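## Task

Take the culture plate labelled W06 out of the incubator and set it in out-nest O1, lying flat within the nest's locators, with its well A1 at the nest corner marked A1 and its lid seated all the way down. No other plate or lid may change. The incubator door has to finish closed and latched by its catch. Nothing may count on the robot holding it in place at the end. Finish by releasing and moving the gripper away.

## Robot and tools

Robot: a single four-axis SCARA-style plate mover. Its joints are a vertical lift (0.000 to 0.550 m), shoulder (-2.000 to 2.000 rad), elbow (-2.800 to 2.800 rad) and wrist yaw (-12.566 to 12.566 rad), ending in one two-finger parallel gripper that always stays level; it can yaw but never tilt. There is only one arm, so every motion argument describes just this gripper. The controlled point, end_effector_position, is midway between the two rubber pads, roughly 2 to 3 cm behind the fingertips. If the elbow reading gets within 0.4 rad of zero the arm may fold and fault, so keep it bent.

Frames. The scene frame has its origin on the table top under the arm base, +z upward, and +y to the left when facing along +x. The gripper frame has the fingers pointing along its +x and closing along its y; rz turns from +x toward +y.

execute_actions(actions): a list of actions run one after another. Each action is a table of at most 15 rows; each row lasts one control step of 1/30 s, and if fewer than 15 rows are given the final row is repeated to fill the action. A row is five numbers, each in [-1, 1]: dx, dy, dz, rz, opening. The first four are an offset, in the gripper's own axes, from the gripper's measured pose when that action began (for a call's first action, the pose last reported in this scene). Every row refers to that same start pose, not to the row before. Scale: 1.0 equals 0.6 m for dx, dy, dz and 180 degrees for rz. opening is absolute, not an offset: +1 is fully open (0.140 m), -1 is closed (pads still 0.066 m apart). Going from fully open to closed needs about 0.6 s. An empty list returns only the state and images. Each step the commanded pose is clipped to at most 70 mm and 16 degrees from the measured pose, so big offsets take several actions, and after an action the arm only continues to the last clipped pose; send the remainder next.

move(target, speed, blocking): drives the gripper in a straight line toward one target. target is one row of the same five numbers: an offset in gripper axes from the pose in the latest result that showed one, plus an absolute opening, which is applied when the move starts. speed is the path's top speed in m/s, 0.002 to 0.5 (default 0.25); yaw rate is capped at twice that value in rad/s. The path lasts 0.5 to 10 s and is cut off at 10 s. It turns the short way round, does not slow for obstacles, and the real gripper may lag, drift or exceed the speed, mostly when the arm is stretched out. Faster contacts hit harder, and aiming further beyond a contact presses harder. With blocking=false the result comes after 0.5 s while motion goes on; no further rows or moves are accepted until a result shows it finished, so use wait or stop. The result adds a move: line giving the ending (done, off_target, moving, held, fault and so on), any limits that acted (paced = command clipped; held = a check blocked steps, after which the arm may surge faster than speed) and the distance to target.

wait(seconds): 0 to 10 s with the last command held; returns early if a running move finishes. stop(): brakes a running move; it needs stopping distance, more at speed, and fingers keep moving. zoom_image(camera, region): enlarges part of the newest image from cam_head_left, cam_head_right, cam_high, cam_low or cam_wrist; region is [x0, y0, x1, y1] in pixels, origin at top left, at most 504 by 504. finished_scene(scene): ends the current scene, given its number; irreversible, and the goal must already hold and stay held.

Results. The state line gives end_effector_position in metres and end_effector_quat_wxyz in the scene frame; the printed position can be a little off, more when reaching far. Joint positions lists lift (m), shoulder, elbow, wrist yaw (rad), then pad gap (m). Hand target is the pose the controller is currently driving toward. A pose unreachable line means a clearance check altered or blocked the command. grip_measured is the finger opening on the command scale; readings may carry a constant error near 1 mm. To hold something, command an opening below grip_measured, about 0.04 below for a firm grip, less for a lighter one. Pad force tops out around 18 N, though fast closing can squeeze harder and even spring the fingers. Images arrive in the camera order above, all 504x504, with per-camera calibration (intrinsics, distortion, world-to-camera transform) supplied; fixed cameras may deviate slightly.

Task hints. A plate inside the incubator shows its ID on its front. On a labelled item, well A1 sits at the labelled short end, in the corner opposite the labelled long side. After a push the incubator door keeps swinging by itself; if it travels well beyond 90 degrees its outer face becomes unreachable for closing.

Hazards. Offsets come from the measured pose, so repeating a small offset into something rigid does not press deeper, but into something yielding it does. Contact torque at a joint's load limit (lift 52.8 N, shoulder 7.92 N m, elbow 3.96 N m, wrist yaw 1.32 N m, including held weight) halts the arm for 10 s and drops the rest of the call. Holding a load warms motors; MOTOR HOT appears from 85 °C and an OVER-TEMPERATURE FAULT brakes the arm at 100 °C. A held part may get a brief tug. Never push or knock anything off the table, and avoid drops, slips, slams, hard hits and heavy pushing. Joints slow and stop together, and after a long move the arm may not yet be at its target when the result returns.

Each tool is called after "Request:" as name(argument=value, ...) on one line, values as JSON.

## Session

Request:
execute_actions(actions=[])

Scene clock: 0.00 s.
end_effector_position=(+0.3943, -0.1321, +0.4826) grip_measured=+0.99 end_effector_quat_wxyz=(-0.233, -0.000, -0.000, +0.972)
Joint positions: [ 0.478 -0.946 -1.474 -0.25   0.14 ]
Hand target: +0.394, -0.132, +0.483; -0.233, -0.000, -0.000, +0.972

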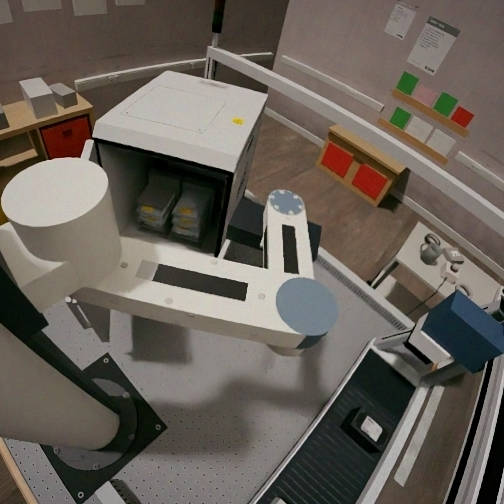

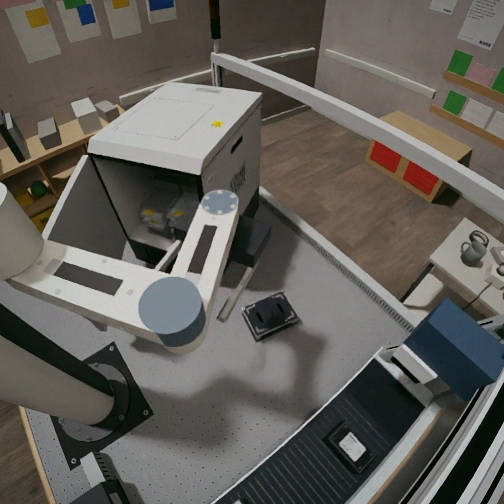

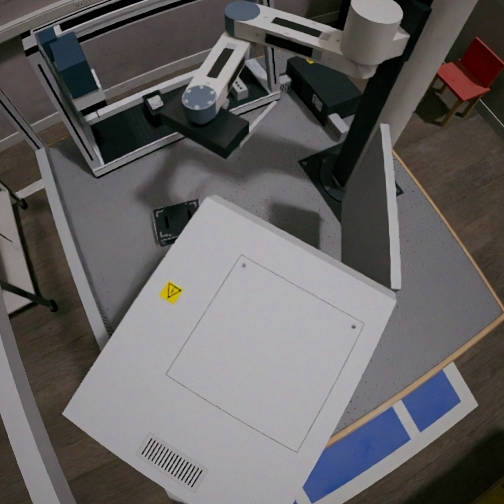

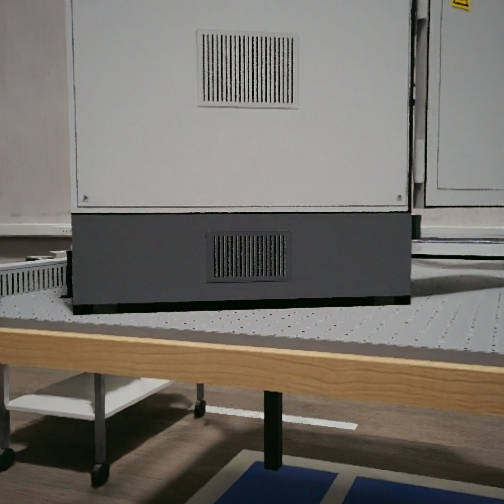

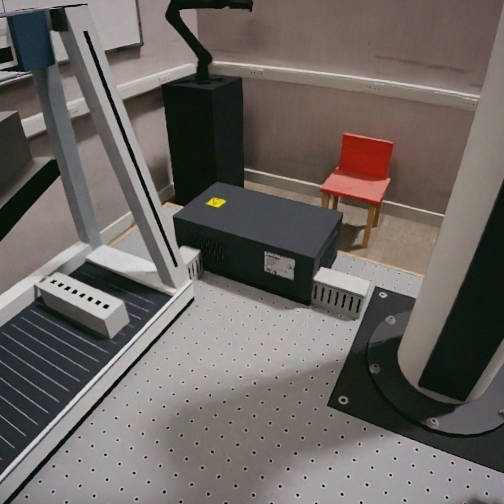

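Request:
zoom_image(camera="cam_head_left", region=[80, 120, 280, 280])

Request:
zoom_image(camera="cam_head_right", region=[220, 270, 320, 350])

Region (80, 120, 280, 280) of cam_head_left's 504x504 image, scaled by 2.520, with more detail than that image has; it fills the top 403 rows of this view, and the rest is white.

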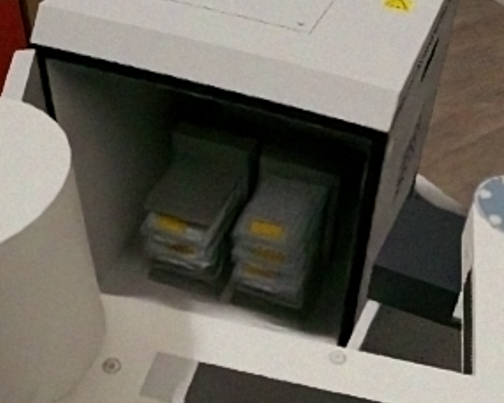

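Region (220, 270, 320, 350) of cam_head_right's 504x504 image, scaled by 5.040, with more detail than that image has; it fills the top 403 rows of this view, and the rest is white.

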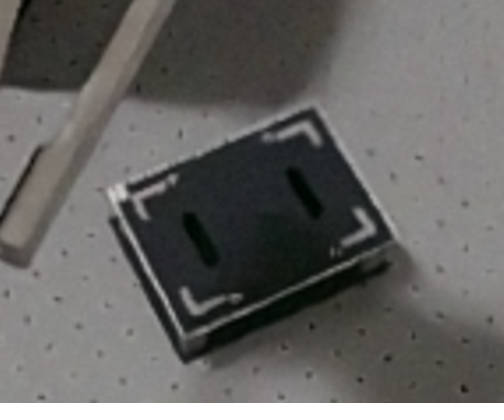

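Request:
move(target=[-0.258, -0.485, -0.2, -0.967, 1], speed=0.3)

Scene clock: 6.13 s.
end_effector_position=(+0.4000, +0.1975, +0.3626) grip_measured=+0.99 end_effector_quat_wxyz=(+0.959, -0.000, -0.000, +0.284)
Joint positions: [ 0.358 -0.18  -0.616 -4.912  0.14 ]
Hand target: +0.400, +0.197, +0.363; +0.959, -0.000, -0.000, +0.283
Off the commanded pose: 0.000 m, 0 deg.
move: done
camera_calibration (this result's frames):
cam_wrist: T_world_to_cam=[[0.547346, -0.836906, -0.000378042, -0.0435747], [-0.502362, -0.328189, -0.799952, 0.543046], [0.669361, 0.438041, -0.600063, -0.041005], [0, 0, 0, 1]] pos_world=[0.324103, 0.159716, 0.409789]

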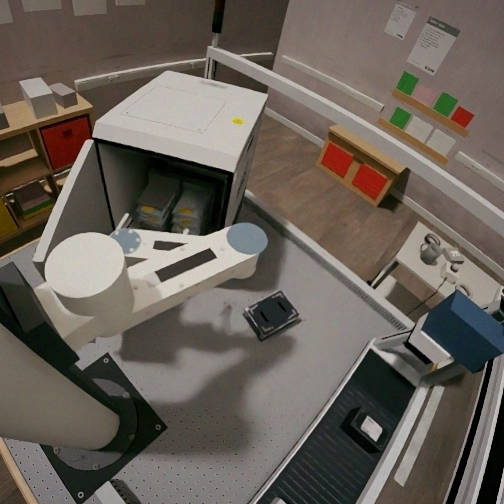

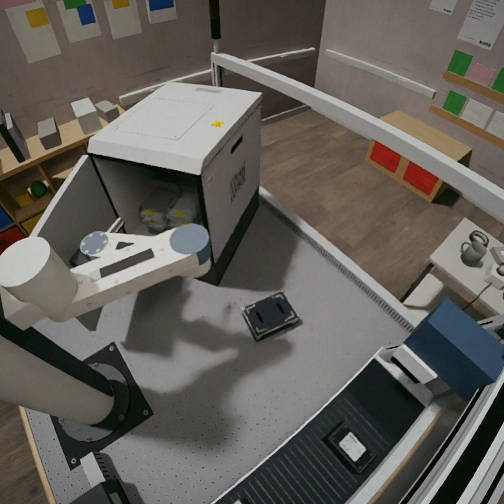

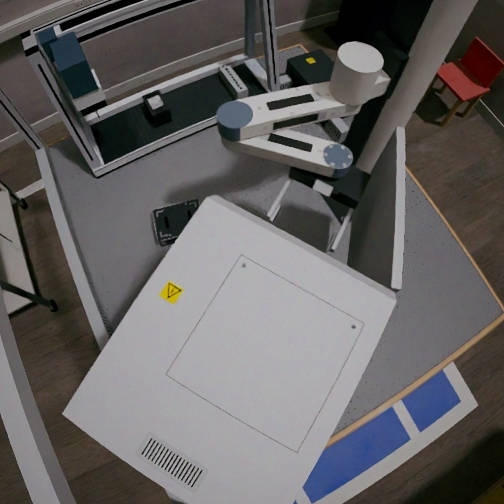

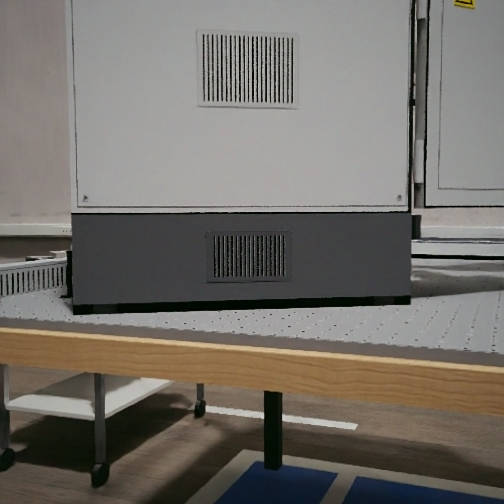

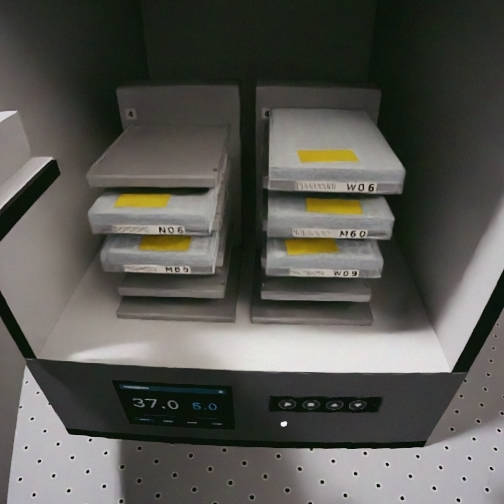

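Request:
move(target=[0.08, -0.07, -0.05, 0, 0.05], speed=0.15)

Scene clock: 7.23 s.
end_effector_position=(+0.4633, +0.1882, +0.3325) grip_measured=+0.05 end_effector_quat_wxyz=(+0.959, -0.000, -0.000, +0.283)
Joint positions: [ 0.328 -0.411 -0.793 -4.504  0.105]
Hand target: +0.463, +0.188, +0.333; +0.959, -0.000, -0.000, +0.284
Off the commanded pose: 0.000 m, 0 deg.
move: done
camera_calibration (this result's frames):
cam_wrist: T_world_to_cam=[[0.546744, -0.8373, -0.000378042, -0.0855705], [-0.502598, -0.327828, -0.799952, 0.547788], [0.669676, 0.437559, -0.600063, -0.0973997], [0, 0, 0, 1]] pos_world=[0.387329, 0.15055, 0.379726]

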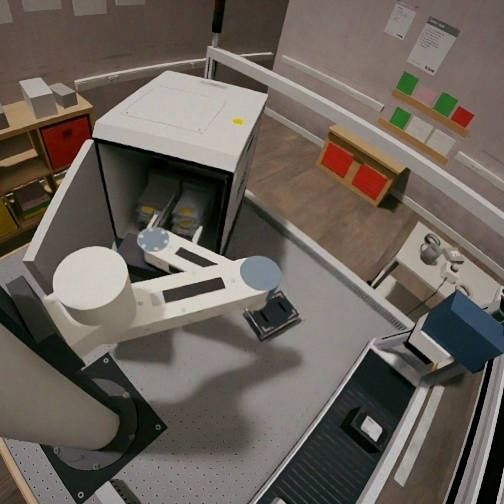

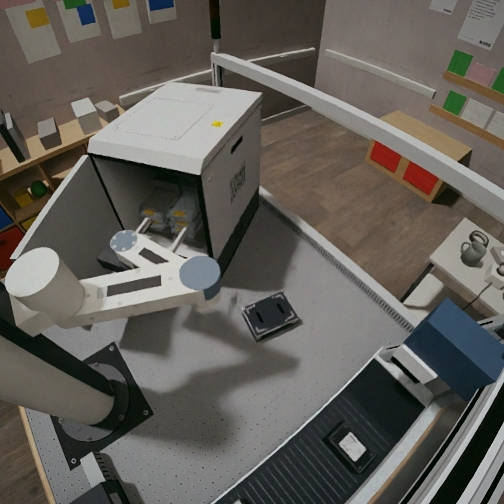

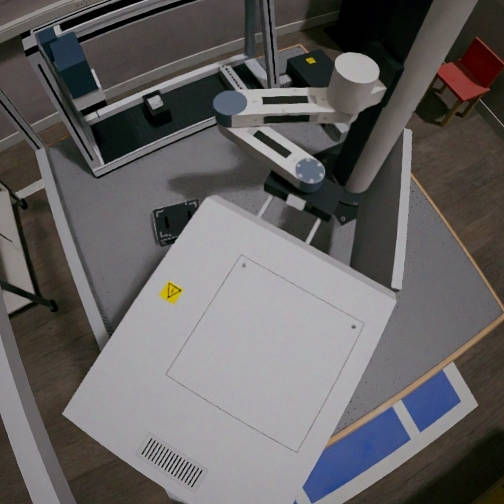

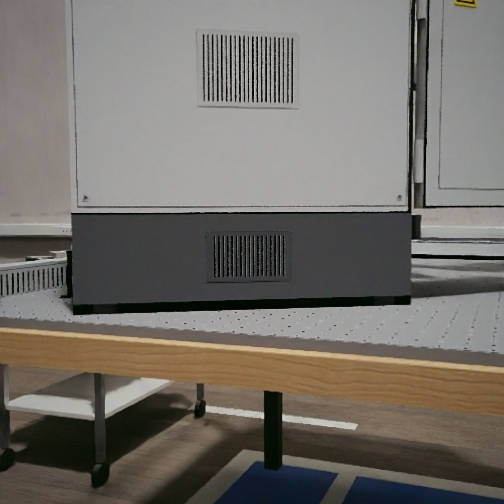

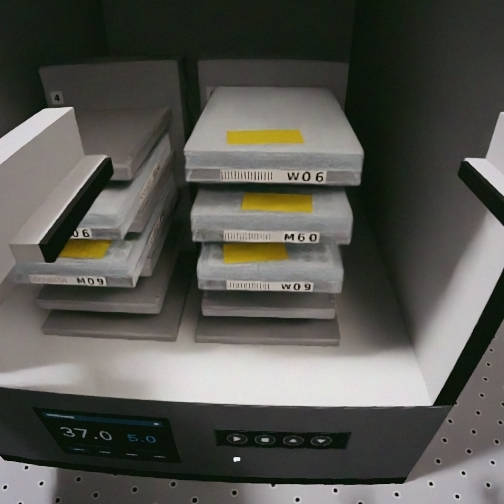

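Request:
move(target=[0.235, -0.003, -0.054, -0.006, 0.05], speed=0.15)

Request:
move(target=[0, 0, 0, 0, -0.55])

Scene clock: 9.23 s.
end_effector_position=(+0.5826, +0.2634, +0.3001) grip_measured=+0.05 end_effector_quat_wxyz=(+0.962, -0.000, -0.000, +0.274)
Joint positions: [ 0.295 -0.18  -1.446 -4.102  0.105]
Hand target: +0.583, +0.263, +0.300; +0.962, -0.000, -0.000, +0.274
Off the commanded pose: 0.000 m, 0 deg.
move: done
camera_calibration (this result's frames):
cam_wrist: T_world_to_cam=[[0.530547, -0.847655, -0.000378042, -0.0757579], [-0.508807, -0.318106, -0.799952, 0.607516], [0.677964, 0.424605, -0.600063, -0.231083], [0, 0, 0, 1]] pos_world=[0.505968, 0.227157, 0.347291]

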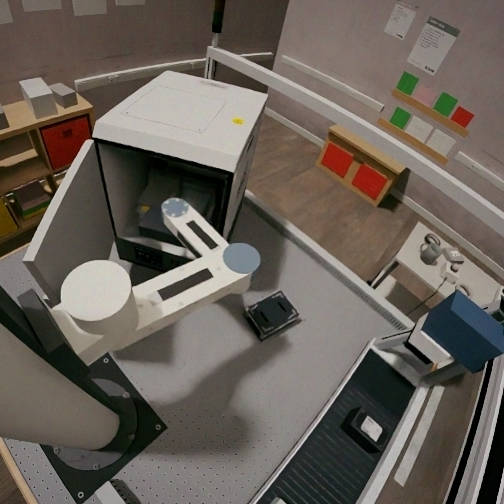

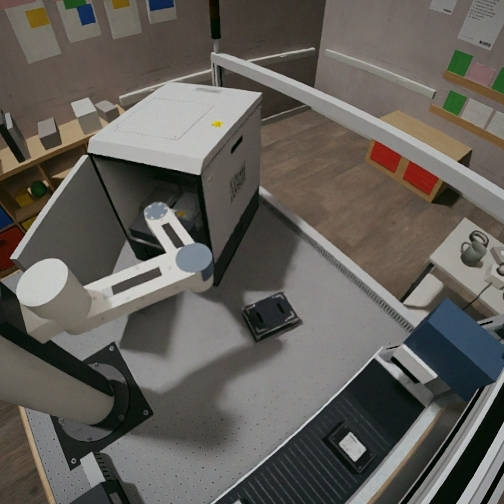

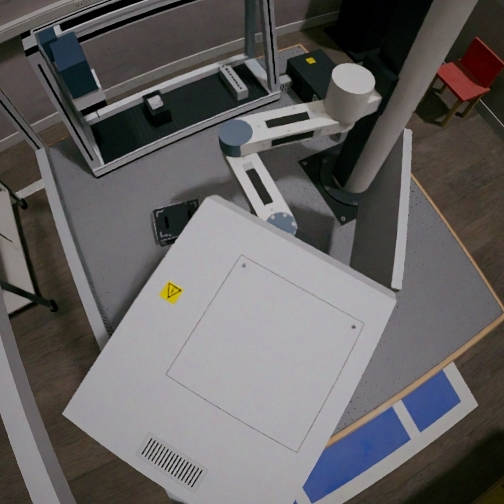

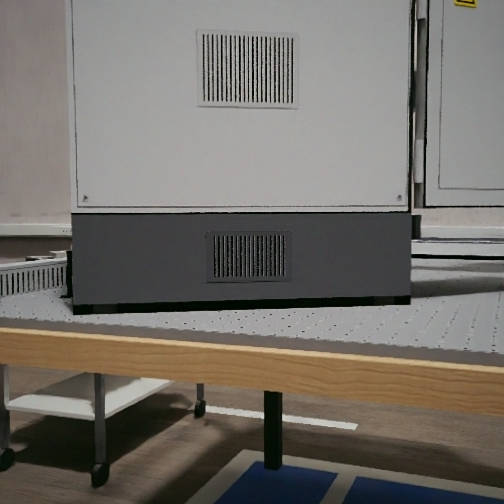

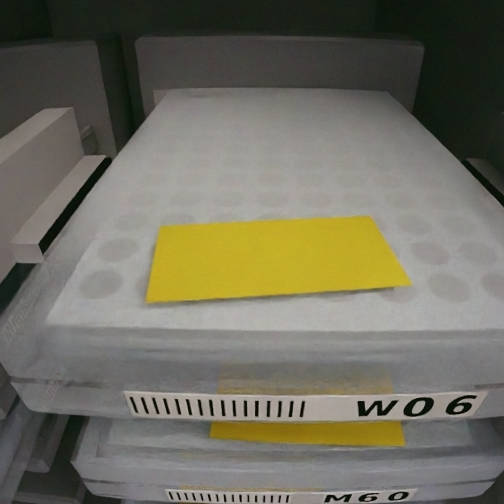

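Scene clock: 9.73 s.
end_effector_position=(+0.5822, +0.2638, +0.3001) grip_measured=-0.49 end_effector_quat_wxyz=(+0.961, -0.000, -0.000, +0.275)
Joint positions: [ 0.295 -0.179 -1.445 -4.101  0.085]
Hand target: +0.583, +0.263, +0.300; +0.962, -0.000, -0.000, +0.274
Off the commanded pose: 0.001 m, 0 deg.
move: done
camera_calibration (this result's frames):
cam_wrist: T_world_to_cam=[[0.532683, -0.846315, -0.000378042, -0.0767776], [-0.508004, -0.319388, -0.799952, 0.607316], [0.676891, 0.426313, -0.600063, -0.230815], [0, 0, 0, 1]] pos_world=[0.505653, 0.22739, 0.347291]

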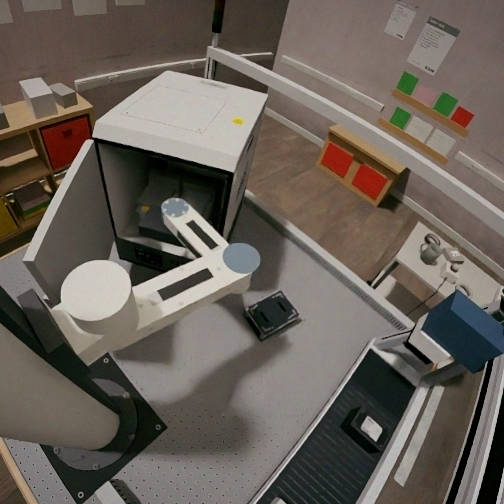

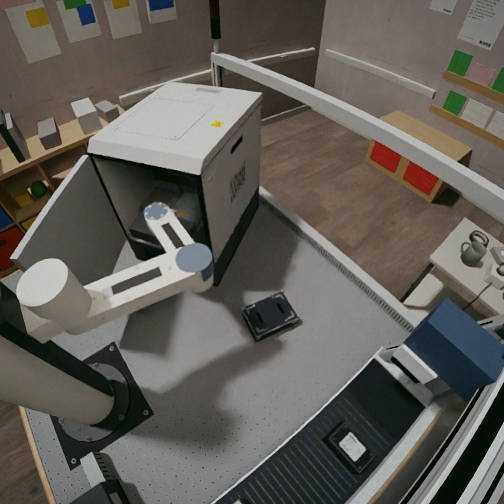

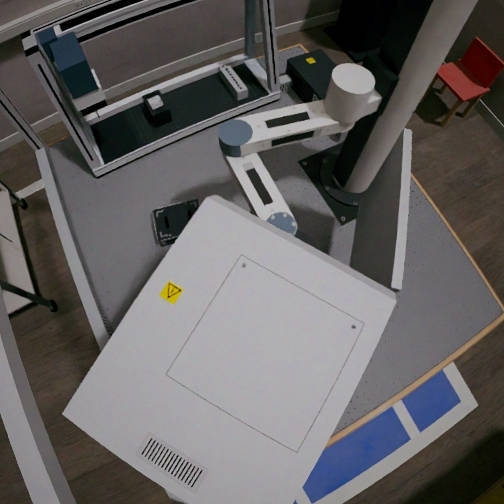

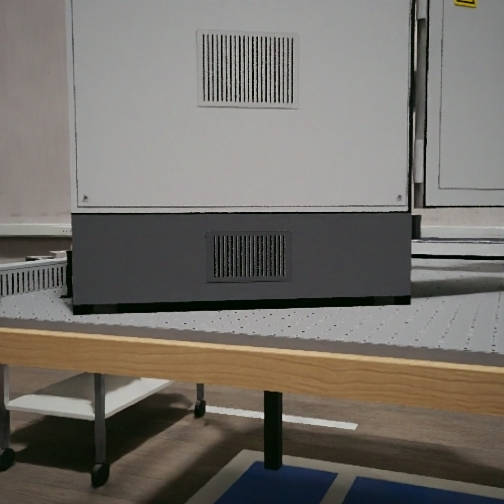

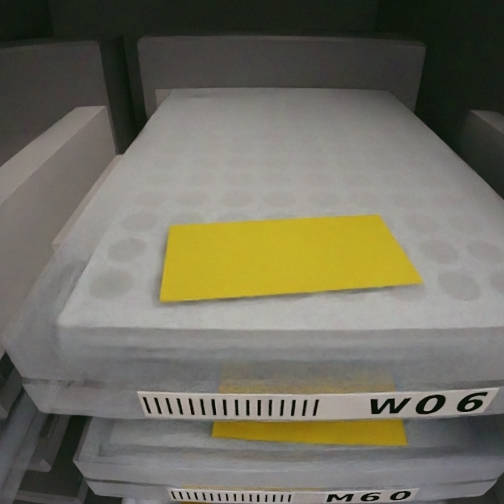

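Request:
move(target=[0, 0, 0.03, 0, -0.55], speed=0.08)

Scene clock: 10.47 s.
end_effector_position=(+0.5821, +0.2639, +0.3181) grip_measured=-0.49 end_effector_quat_wxyz=(+0.961, -0.000, -0.000, +0.275)
Joint positions: [ 0.313 -0.179 -1.445 -4.101  0.085]
Hand target: +0.582, +0.264, +0.318; +0.961, -0.000, -0.000, +0.275
Off the commanded pose: 0.000 m, 0 deg.
move: done
camera_calibration (this result's frames):
cam_wrist: T_world_to_cam=[[0.533065, -0.846074, -0.000378042, -0.0769355], [-0.507859, -0.319617, -0.799952, 0.621717], [0.676699, 0.426618, -0.600063, -0.219945], [0, 0, 0, 1]] pos_world=[0.505593, 0.227451, 0.365334]

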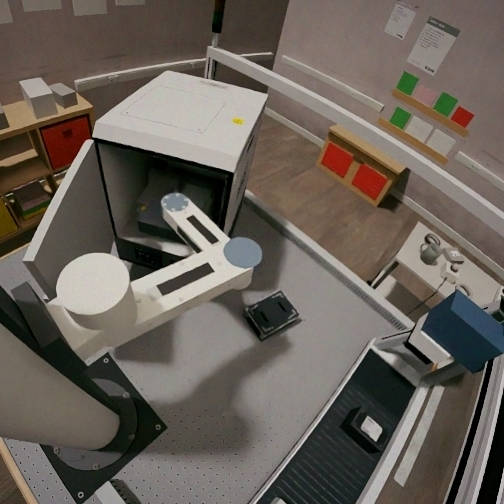

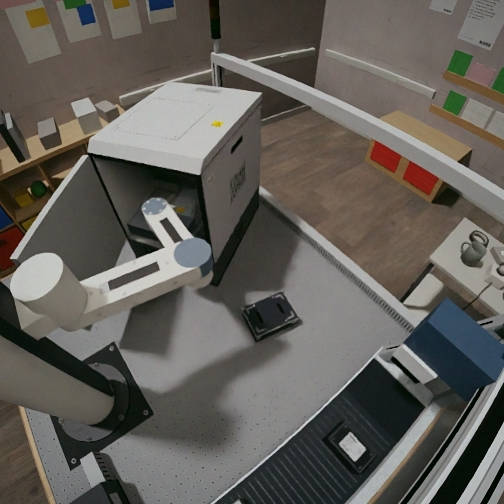

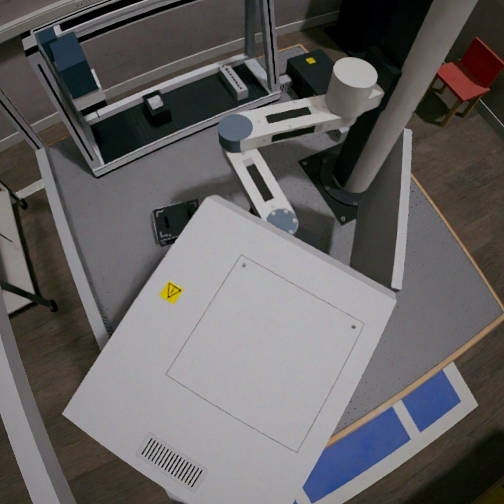

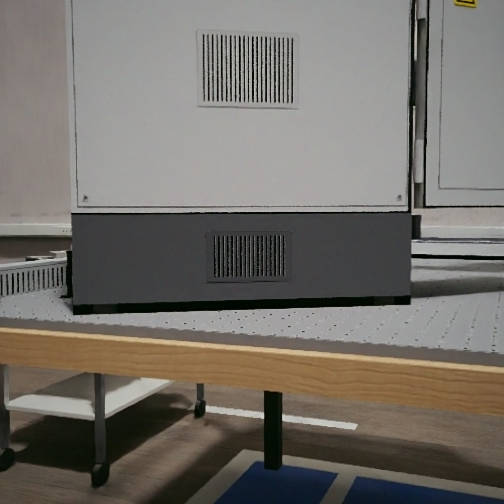

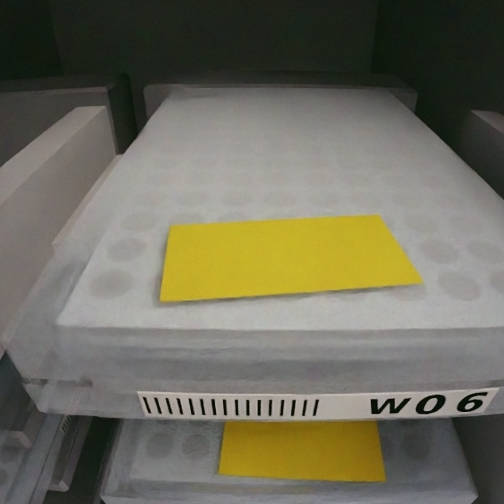

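Request:
move(target=[-0.35, -0.06, 0, 0, -0.55], speed=0.2)

Scene clock: 12.27 s.
end_effector_position=(+0.4231, +0.1220, +0.3181) grip_measured=-0.49 end_effector_quat_wxyz=(+0.961, -0.000, -0.000, +0.275)
Joint positions: [ 0.313 -0.675 -0.515 -4.535  0.085]
Hand target: +0.423, +0.122, +0.318; +0.961, -0.000, -0.000, +0.275
Off the commanded pose: 0.000 m, 0 deg.
move: done
camera_calibration (this result's frames):
cam_wrist: T_world_to_cam=[[0.532992, -0.84612, -0.000378042, -0.11221], [-0.507887, -0.319573, -0.799952, 0.495617], [0.676735, 0.42656, -0.600063, -0.0518348], [0, 0, 0, 1]] pos_world=[0.346603, 0.085553, 0.365323]

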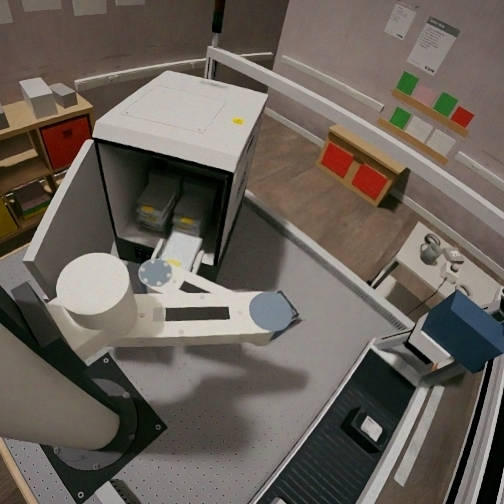

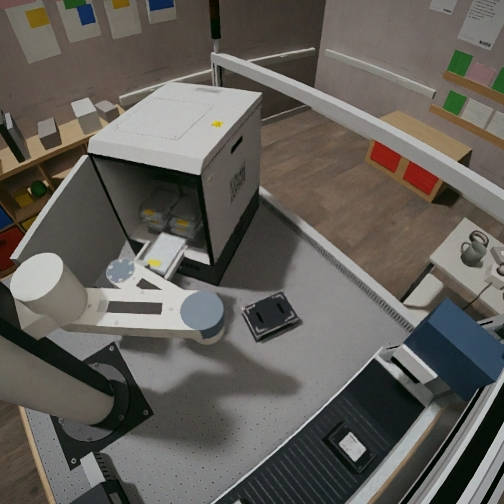

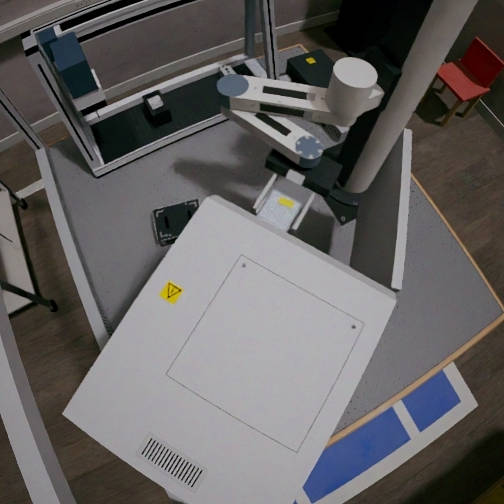

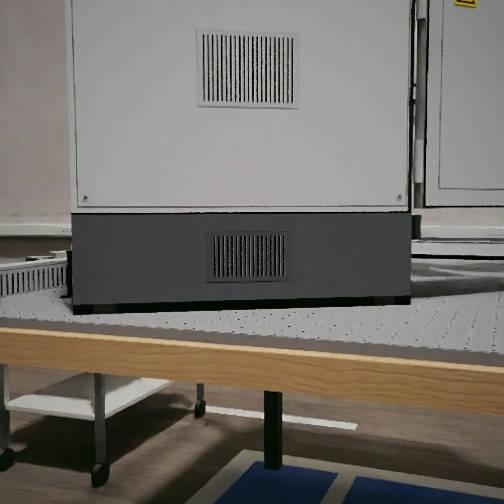

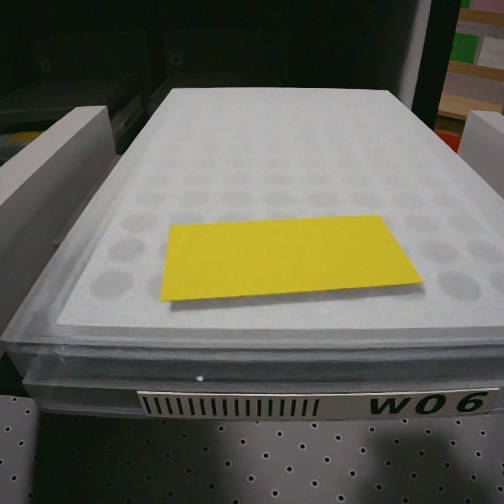

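Request:
move(target=[-0.06, -0.25, 0, 0, -0.55], speed=0.15)

Scene clock: 13.70 s.
end_effector_position=(+0.4722, -0.0245, +0.3181) grip_measured=-0.49 end_effector_quat_wxyz=(+0.961, -0.000, -0.000, +0.275)
Joint positions: [ 0.313 -1.498 -0.791 -3.437  0.085]
Hand target: +0.472, -0.024, +0.318; +0.961, -0.000, -0.000, +0.275
Off the commanded pose: 0.000 m, 0 deg.
move: done
camera_calibration (this result's frames):
cam_wrist: T_world_to_cam=[[0.532375, -0.846509, -0.000378042, -0.261989], [-0.50812, -0.319203, -0.799952, 0.473832], [0.677046, 0.426067, -0.600063, -0.0227073], [0, 0, 0, 1]] pos_world=[0.395614, -0.0608526, 0.365318]

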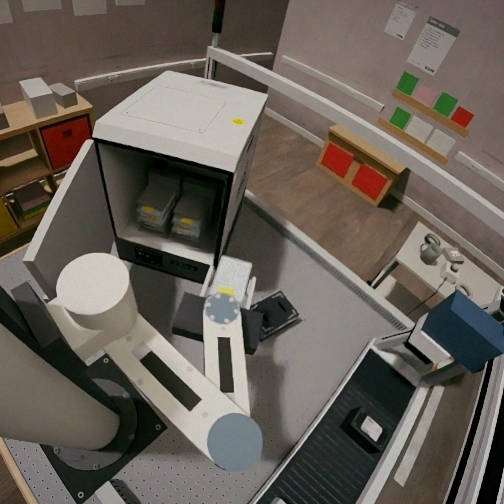

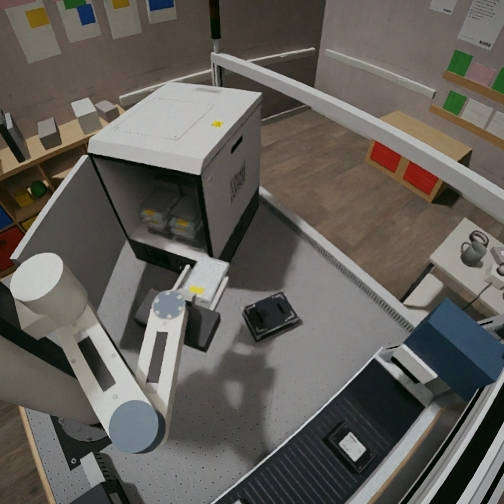

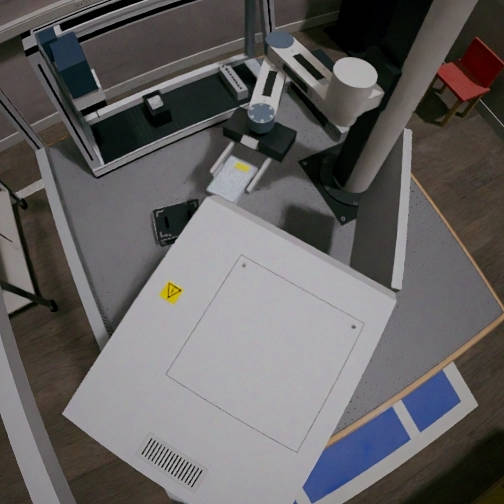

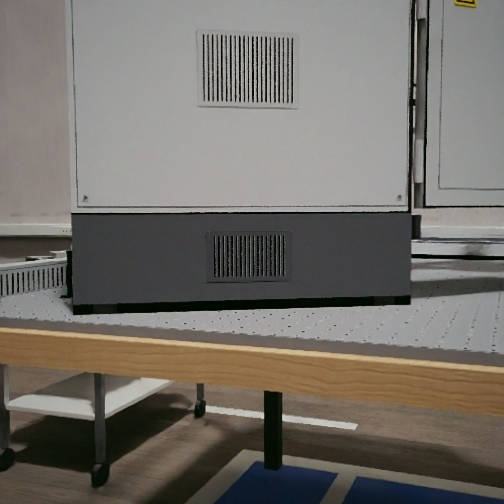

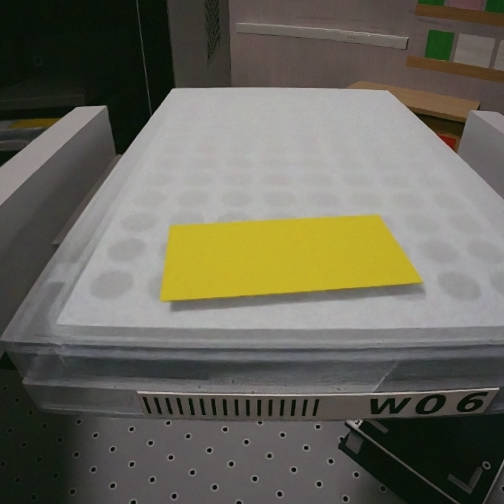

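Request:
move(target=[0.15, -0.272, -0.363, -0.253, -0.55], speed=0.2)

Scene clock: 16.13 s.
end_effector_position=(+0.6349, -0.1153, +0.1002) grip_measured=-0.49 end_effector_quat_wxyz=(+0.993, -0.000, -0.000, -0.119)
Joint positions: [ 0.095 -1.033 -1.389 -4.099  0.085]
Hand target: +0.635, -0.115, +0.100; +0.993, -0.000, -0.000, -0.118
Off the commanded pose: 0.000 m, 0 deg.
move: done
camera_calibration (this result's frames):
cam_wrist: T_world_to_cam=[[-0.231333, -0.972875, -0.000378042, 0.0447722], [-0.583716, 0.139109, -0.799952, 0.454055], [0.778306, -0.184835, -0.600063, -0.359636], [0, 0, 0, 1]] pos_world=[0.555304, -0.0860784, 0.147435]

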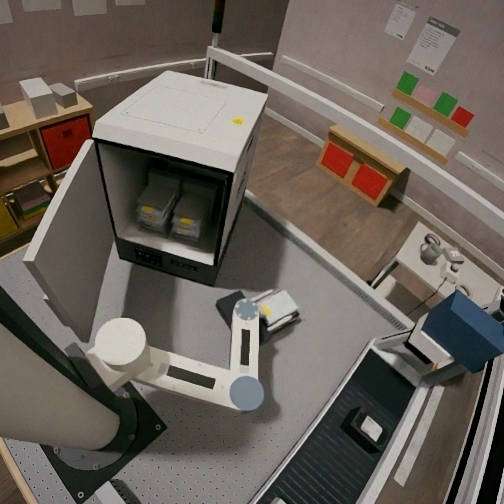

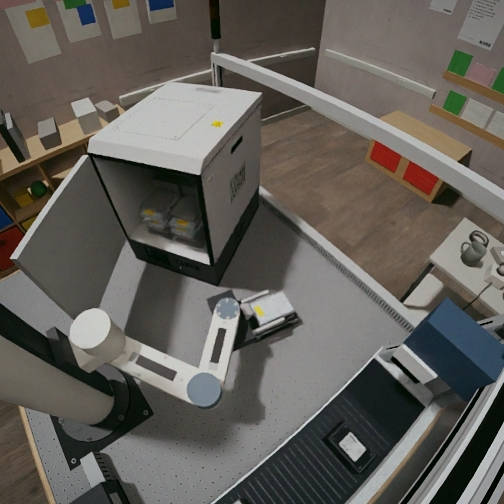

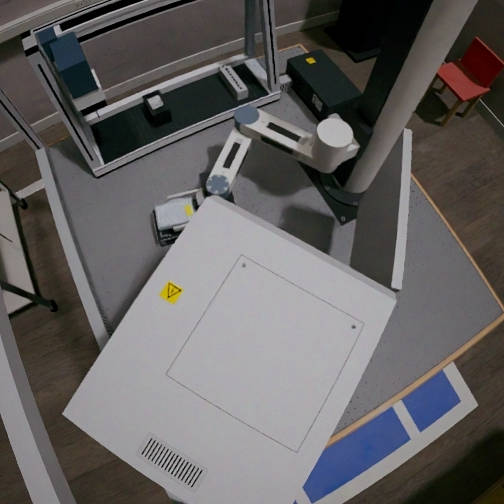

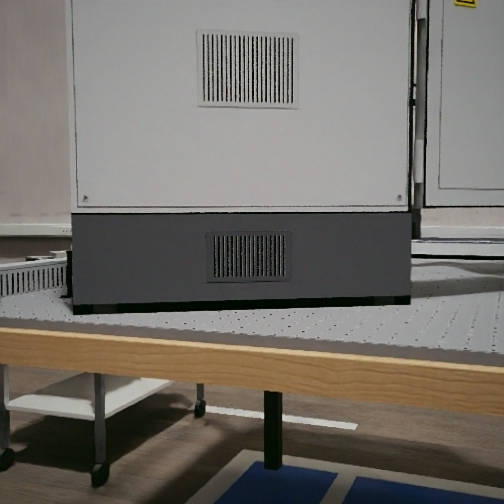

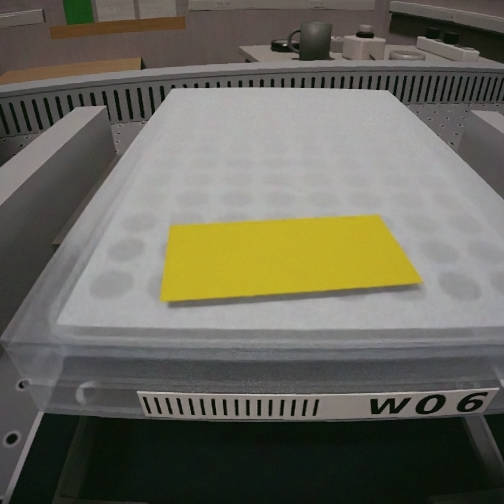

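Request:
move(target=[-0.1, 0, 0.05, 0, -0.55], speed=0.15)

Request:
zoom_image(camera="cam_wrist", region=[0, 380, 504, 504])

Scene clock: 16.97 s.
end_effector_position=(+0.5766, -0.1011, +0.1303) grip_measured=-0.49 end_effector_quat_wxyz=(+0.993, -0.000, -0.000, -0.118)
Joint positions: [ 0.125 -1.147 -1.101 -4.272  0.085]
Hand target: +0.577, -0.101, +0.130; +0.993, -0.000, -0.000, -0.119
Off the commanded pose: 0.000 m, 0 deg.
move: done
camera_calibration (this result's frames):
cam_wrist: T_world_to_cam=[[-0.230951, -0.972965, -0.000378042, 0.0448153], [-0.583771, 0.13888, -0.799952, 0.442074], [0.778378, -0.184529, -0.600063, -0.293599], [0, 0, 0, 1]] pos_world=[0.496952, -0.071969, 0.177477]

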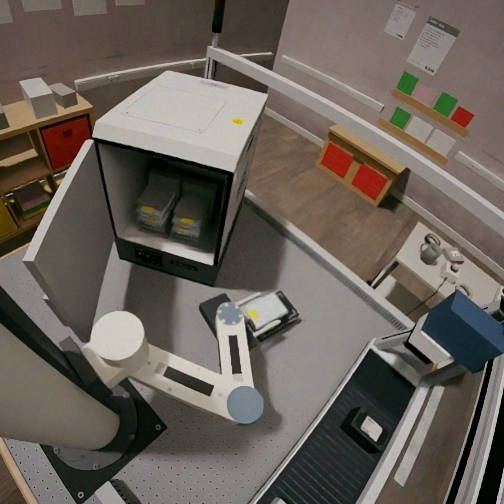

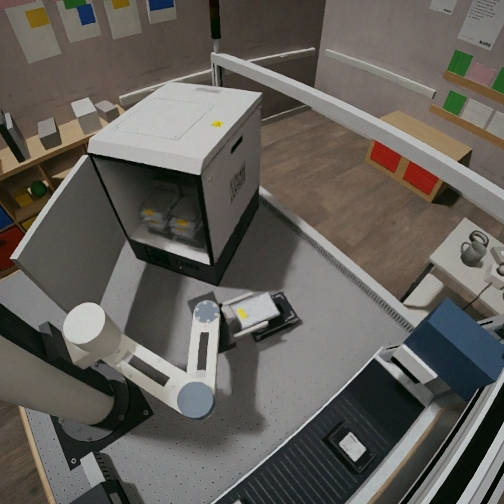

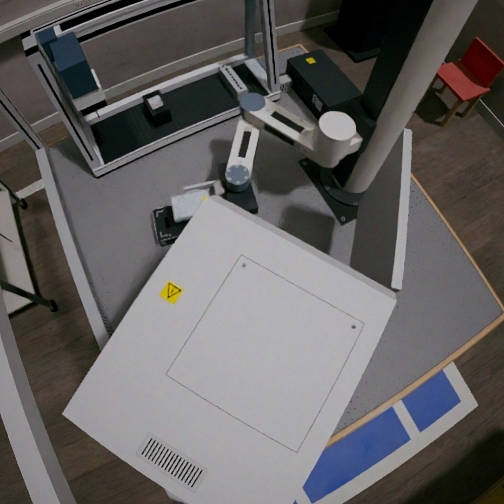

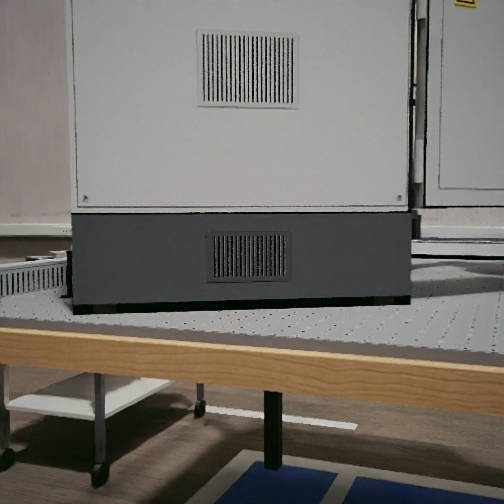

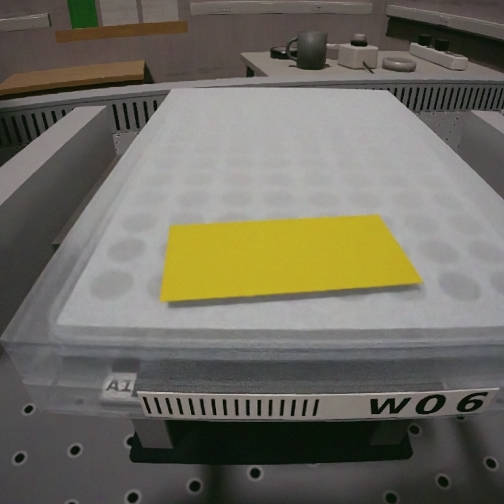

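Region (0, 380, 504, 504) of cam_wrist's 504x504 image, scaled by 1.000; it fills the top 124 rows of this view, and the rest is white.

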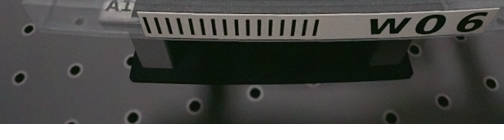

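Request:
move(target=[0.11, 0, -0.1, 0, -0.55], speed=0.12)

Request:
zoom_image(camera="cam_head_right", region=[220, 270, 320, 350])

Request:
zoom_image(camera="cam_high", region=[130, 170, 230, 250])

Scene clock: 18.27 s.
end_effector_position=(+0.6404, -0.1162, +0.0707) grip_measured=-0.49 end_effector_quat_wxyz=(+0.993, -0.000, -0.000, -0.119)
Joint positions: [ 0.066 -1.02  -1.417 -4.084  0.085]
Hand target: +0.641, -0.117, +0.070; +0.993, -0.000, -0.000, -0.118
Off the commanded pose: 0.001 m, 0 deg.
move: done
camera_calibration (this result's frames):
cam_wrist: T_world_to_cam=[[-0.231911, -0.972737, -0.000378042, 0.0454838], [-0.583634, 0.139456, -0.799952, 0.433725], [0.778196, -0.185297, -0.600063, -0.381821], [0, 0, 0, 1]] pos_world=[0.560816, -0.0869921, 0.11786]

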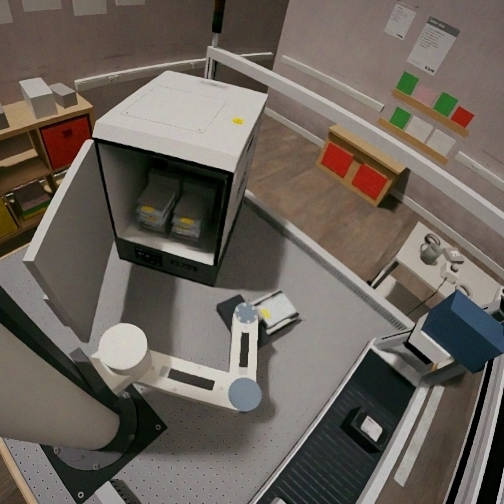

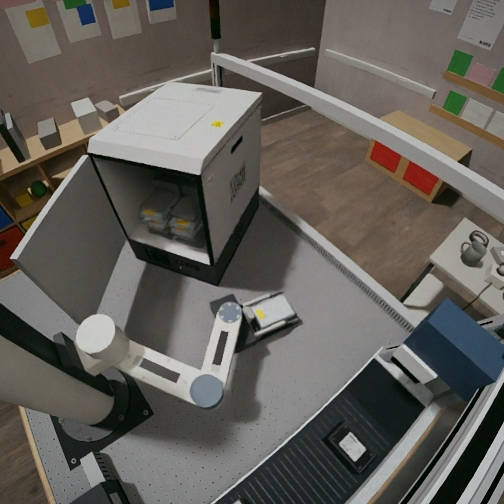

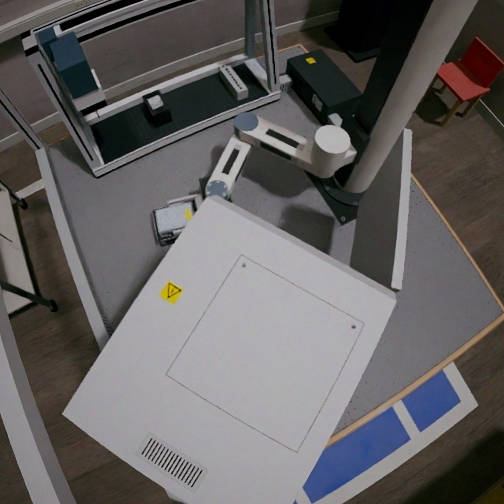

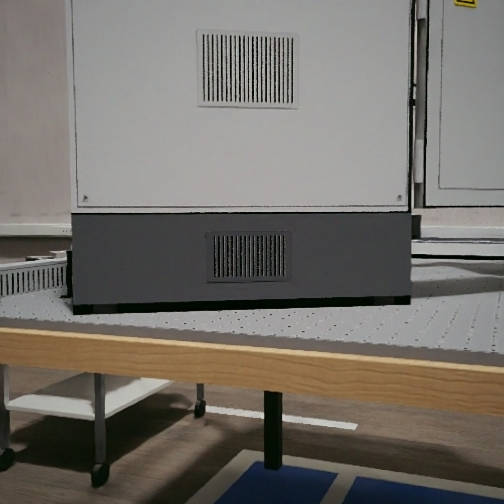

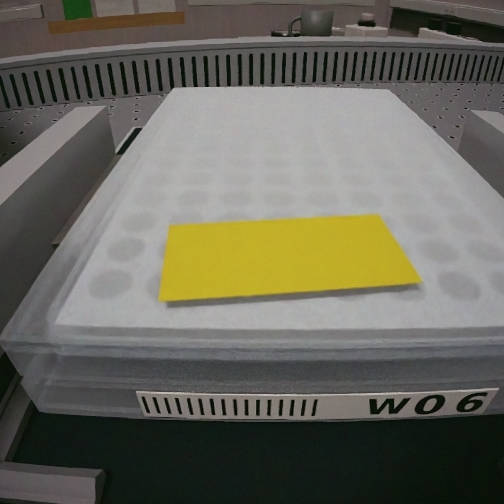

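Region (220, 270, 320, 350) of cam_head_right's 504x504 image, scaled by 5.040, with more detail than that image has; it fills the top 403 rows of this view, and the rest is white.

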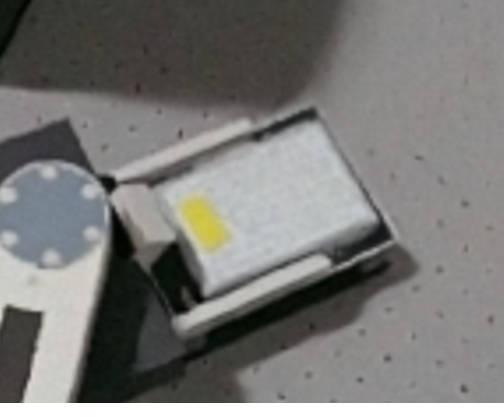

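Region (130, 170, 230, 250) of cam_high's 504x504 image, scaled by 5.040, with more detail than that image has; it fills the top 403 rows of this view, and the rest is white.

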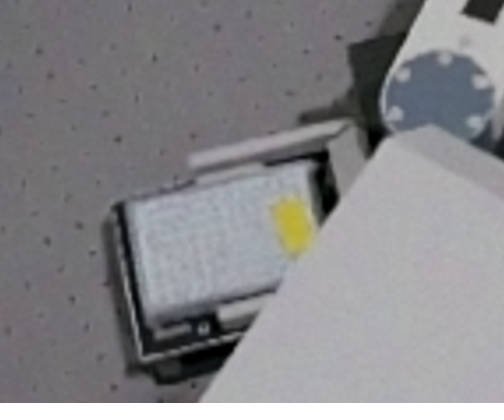

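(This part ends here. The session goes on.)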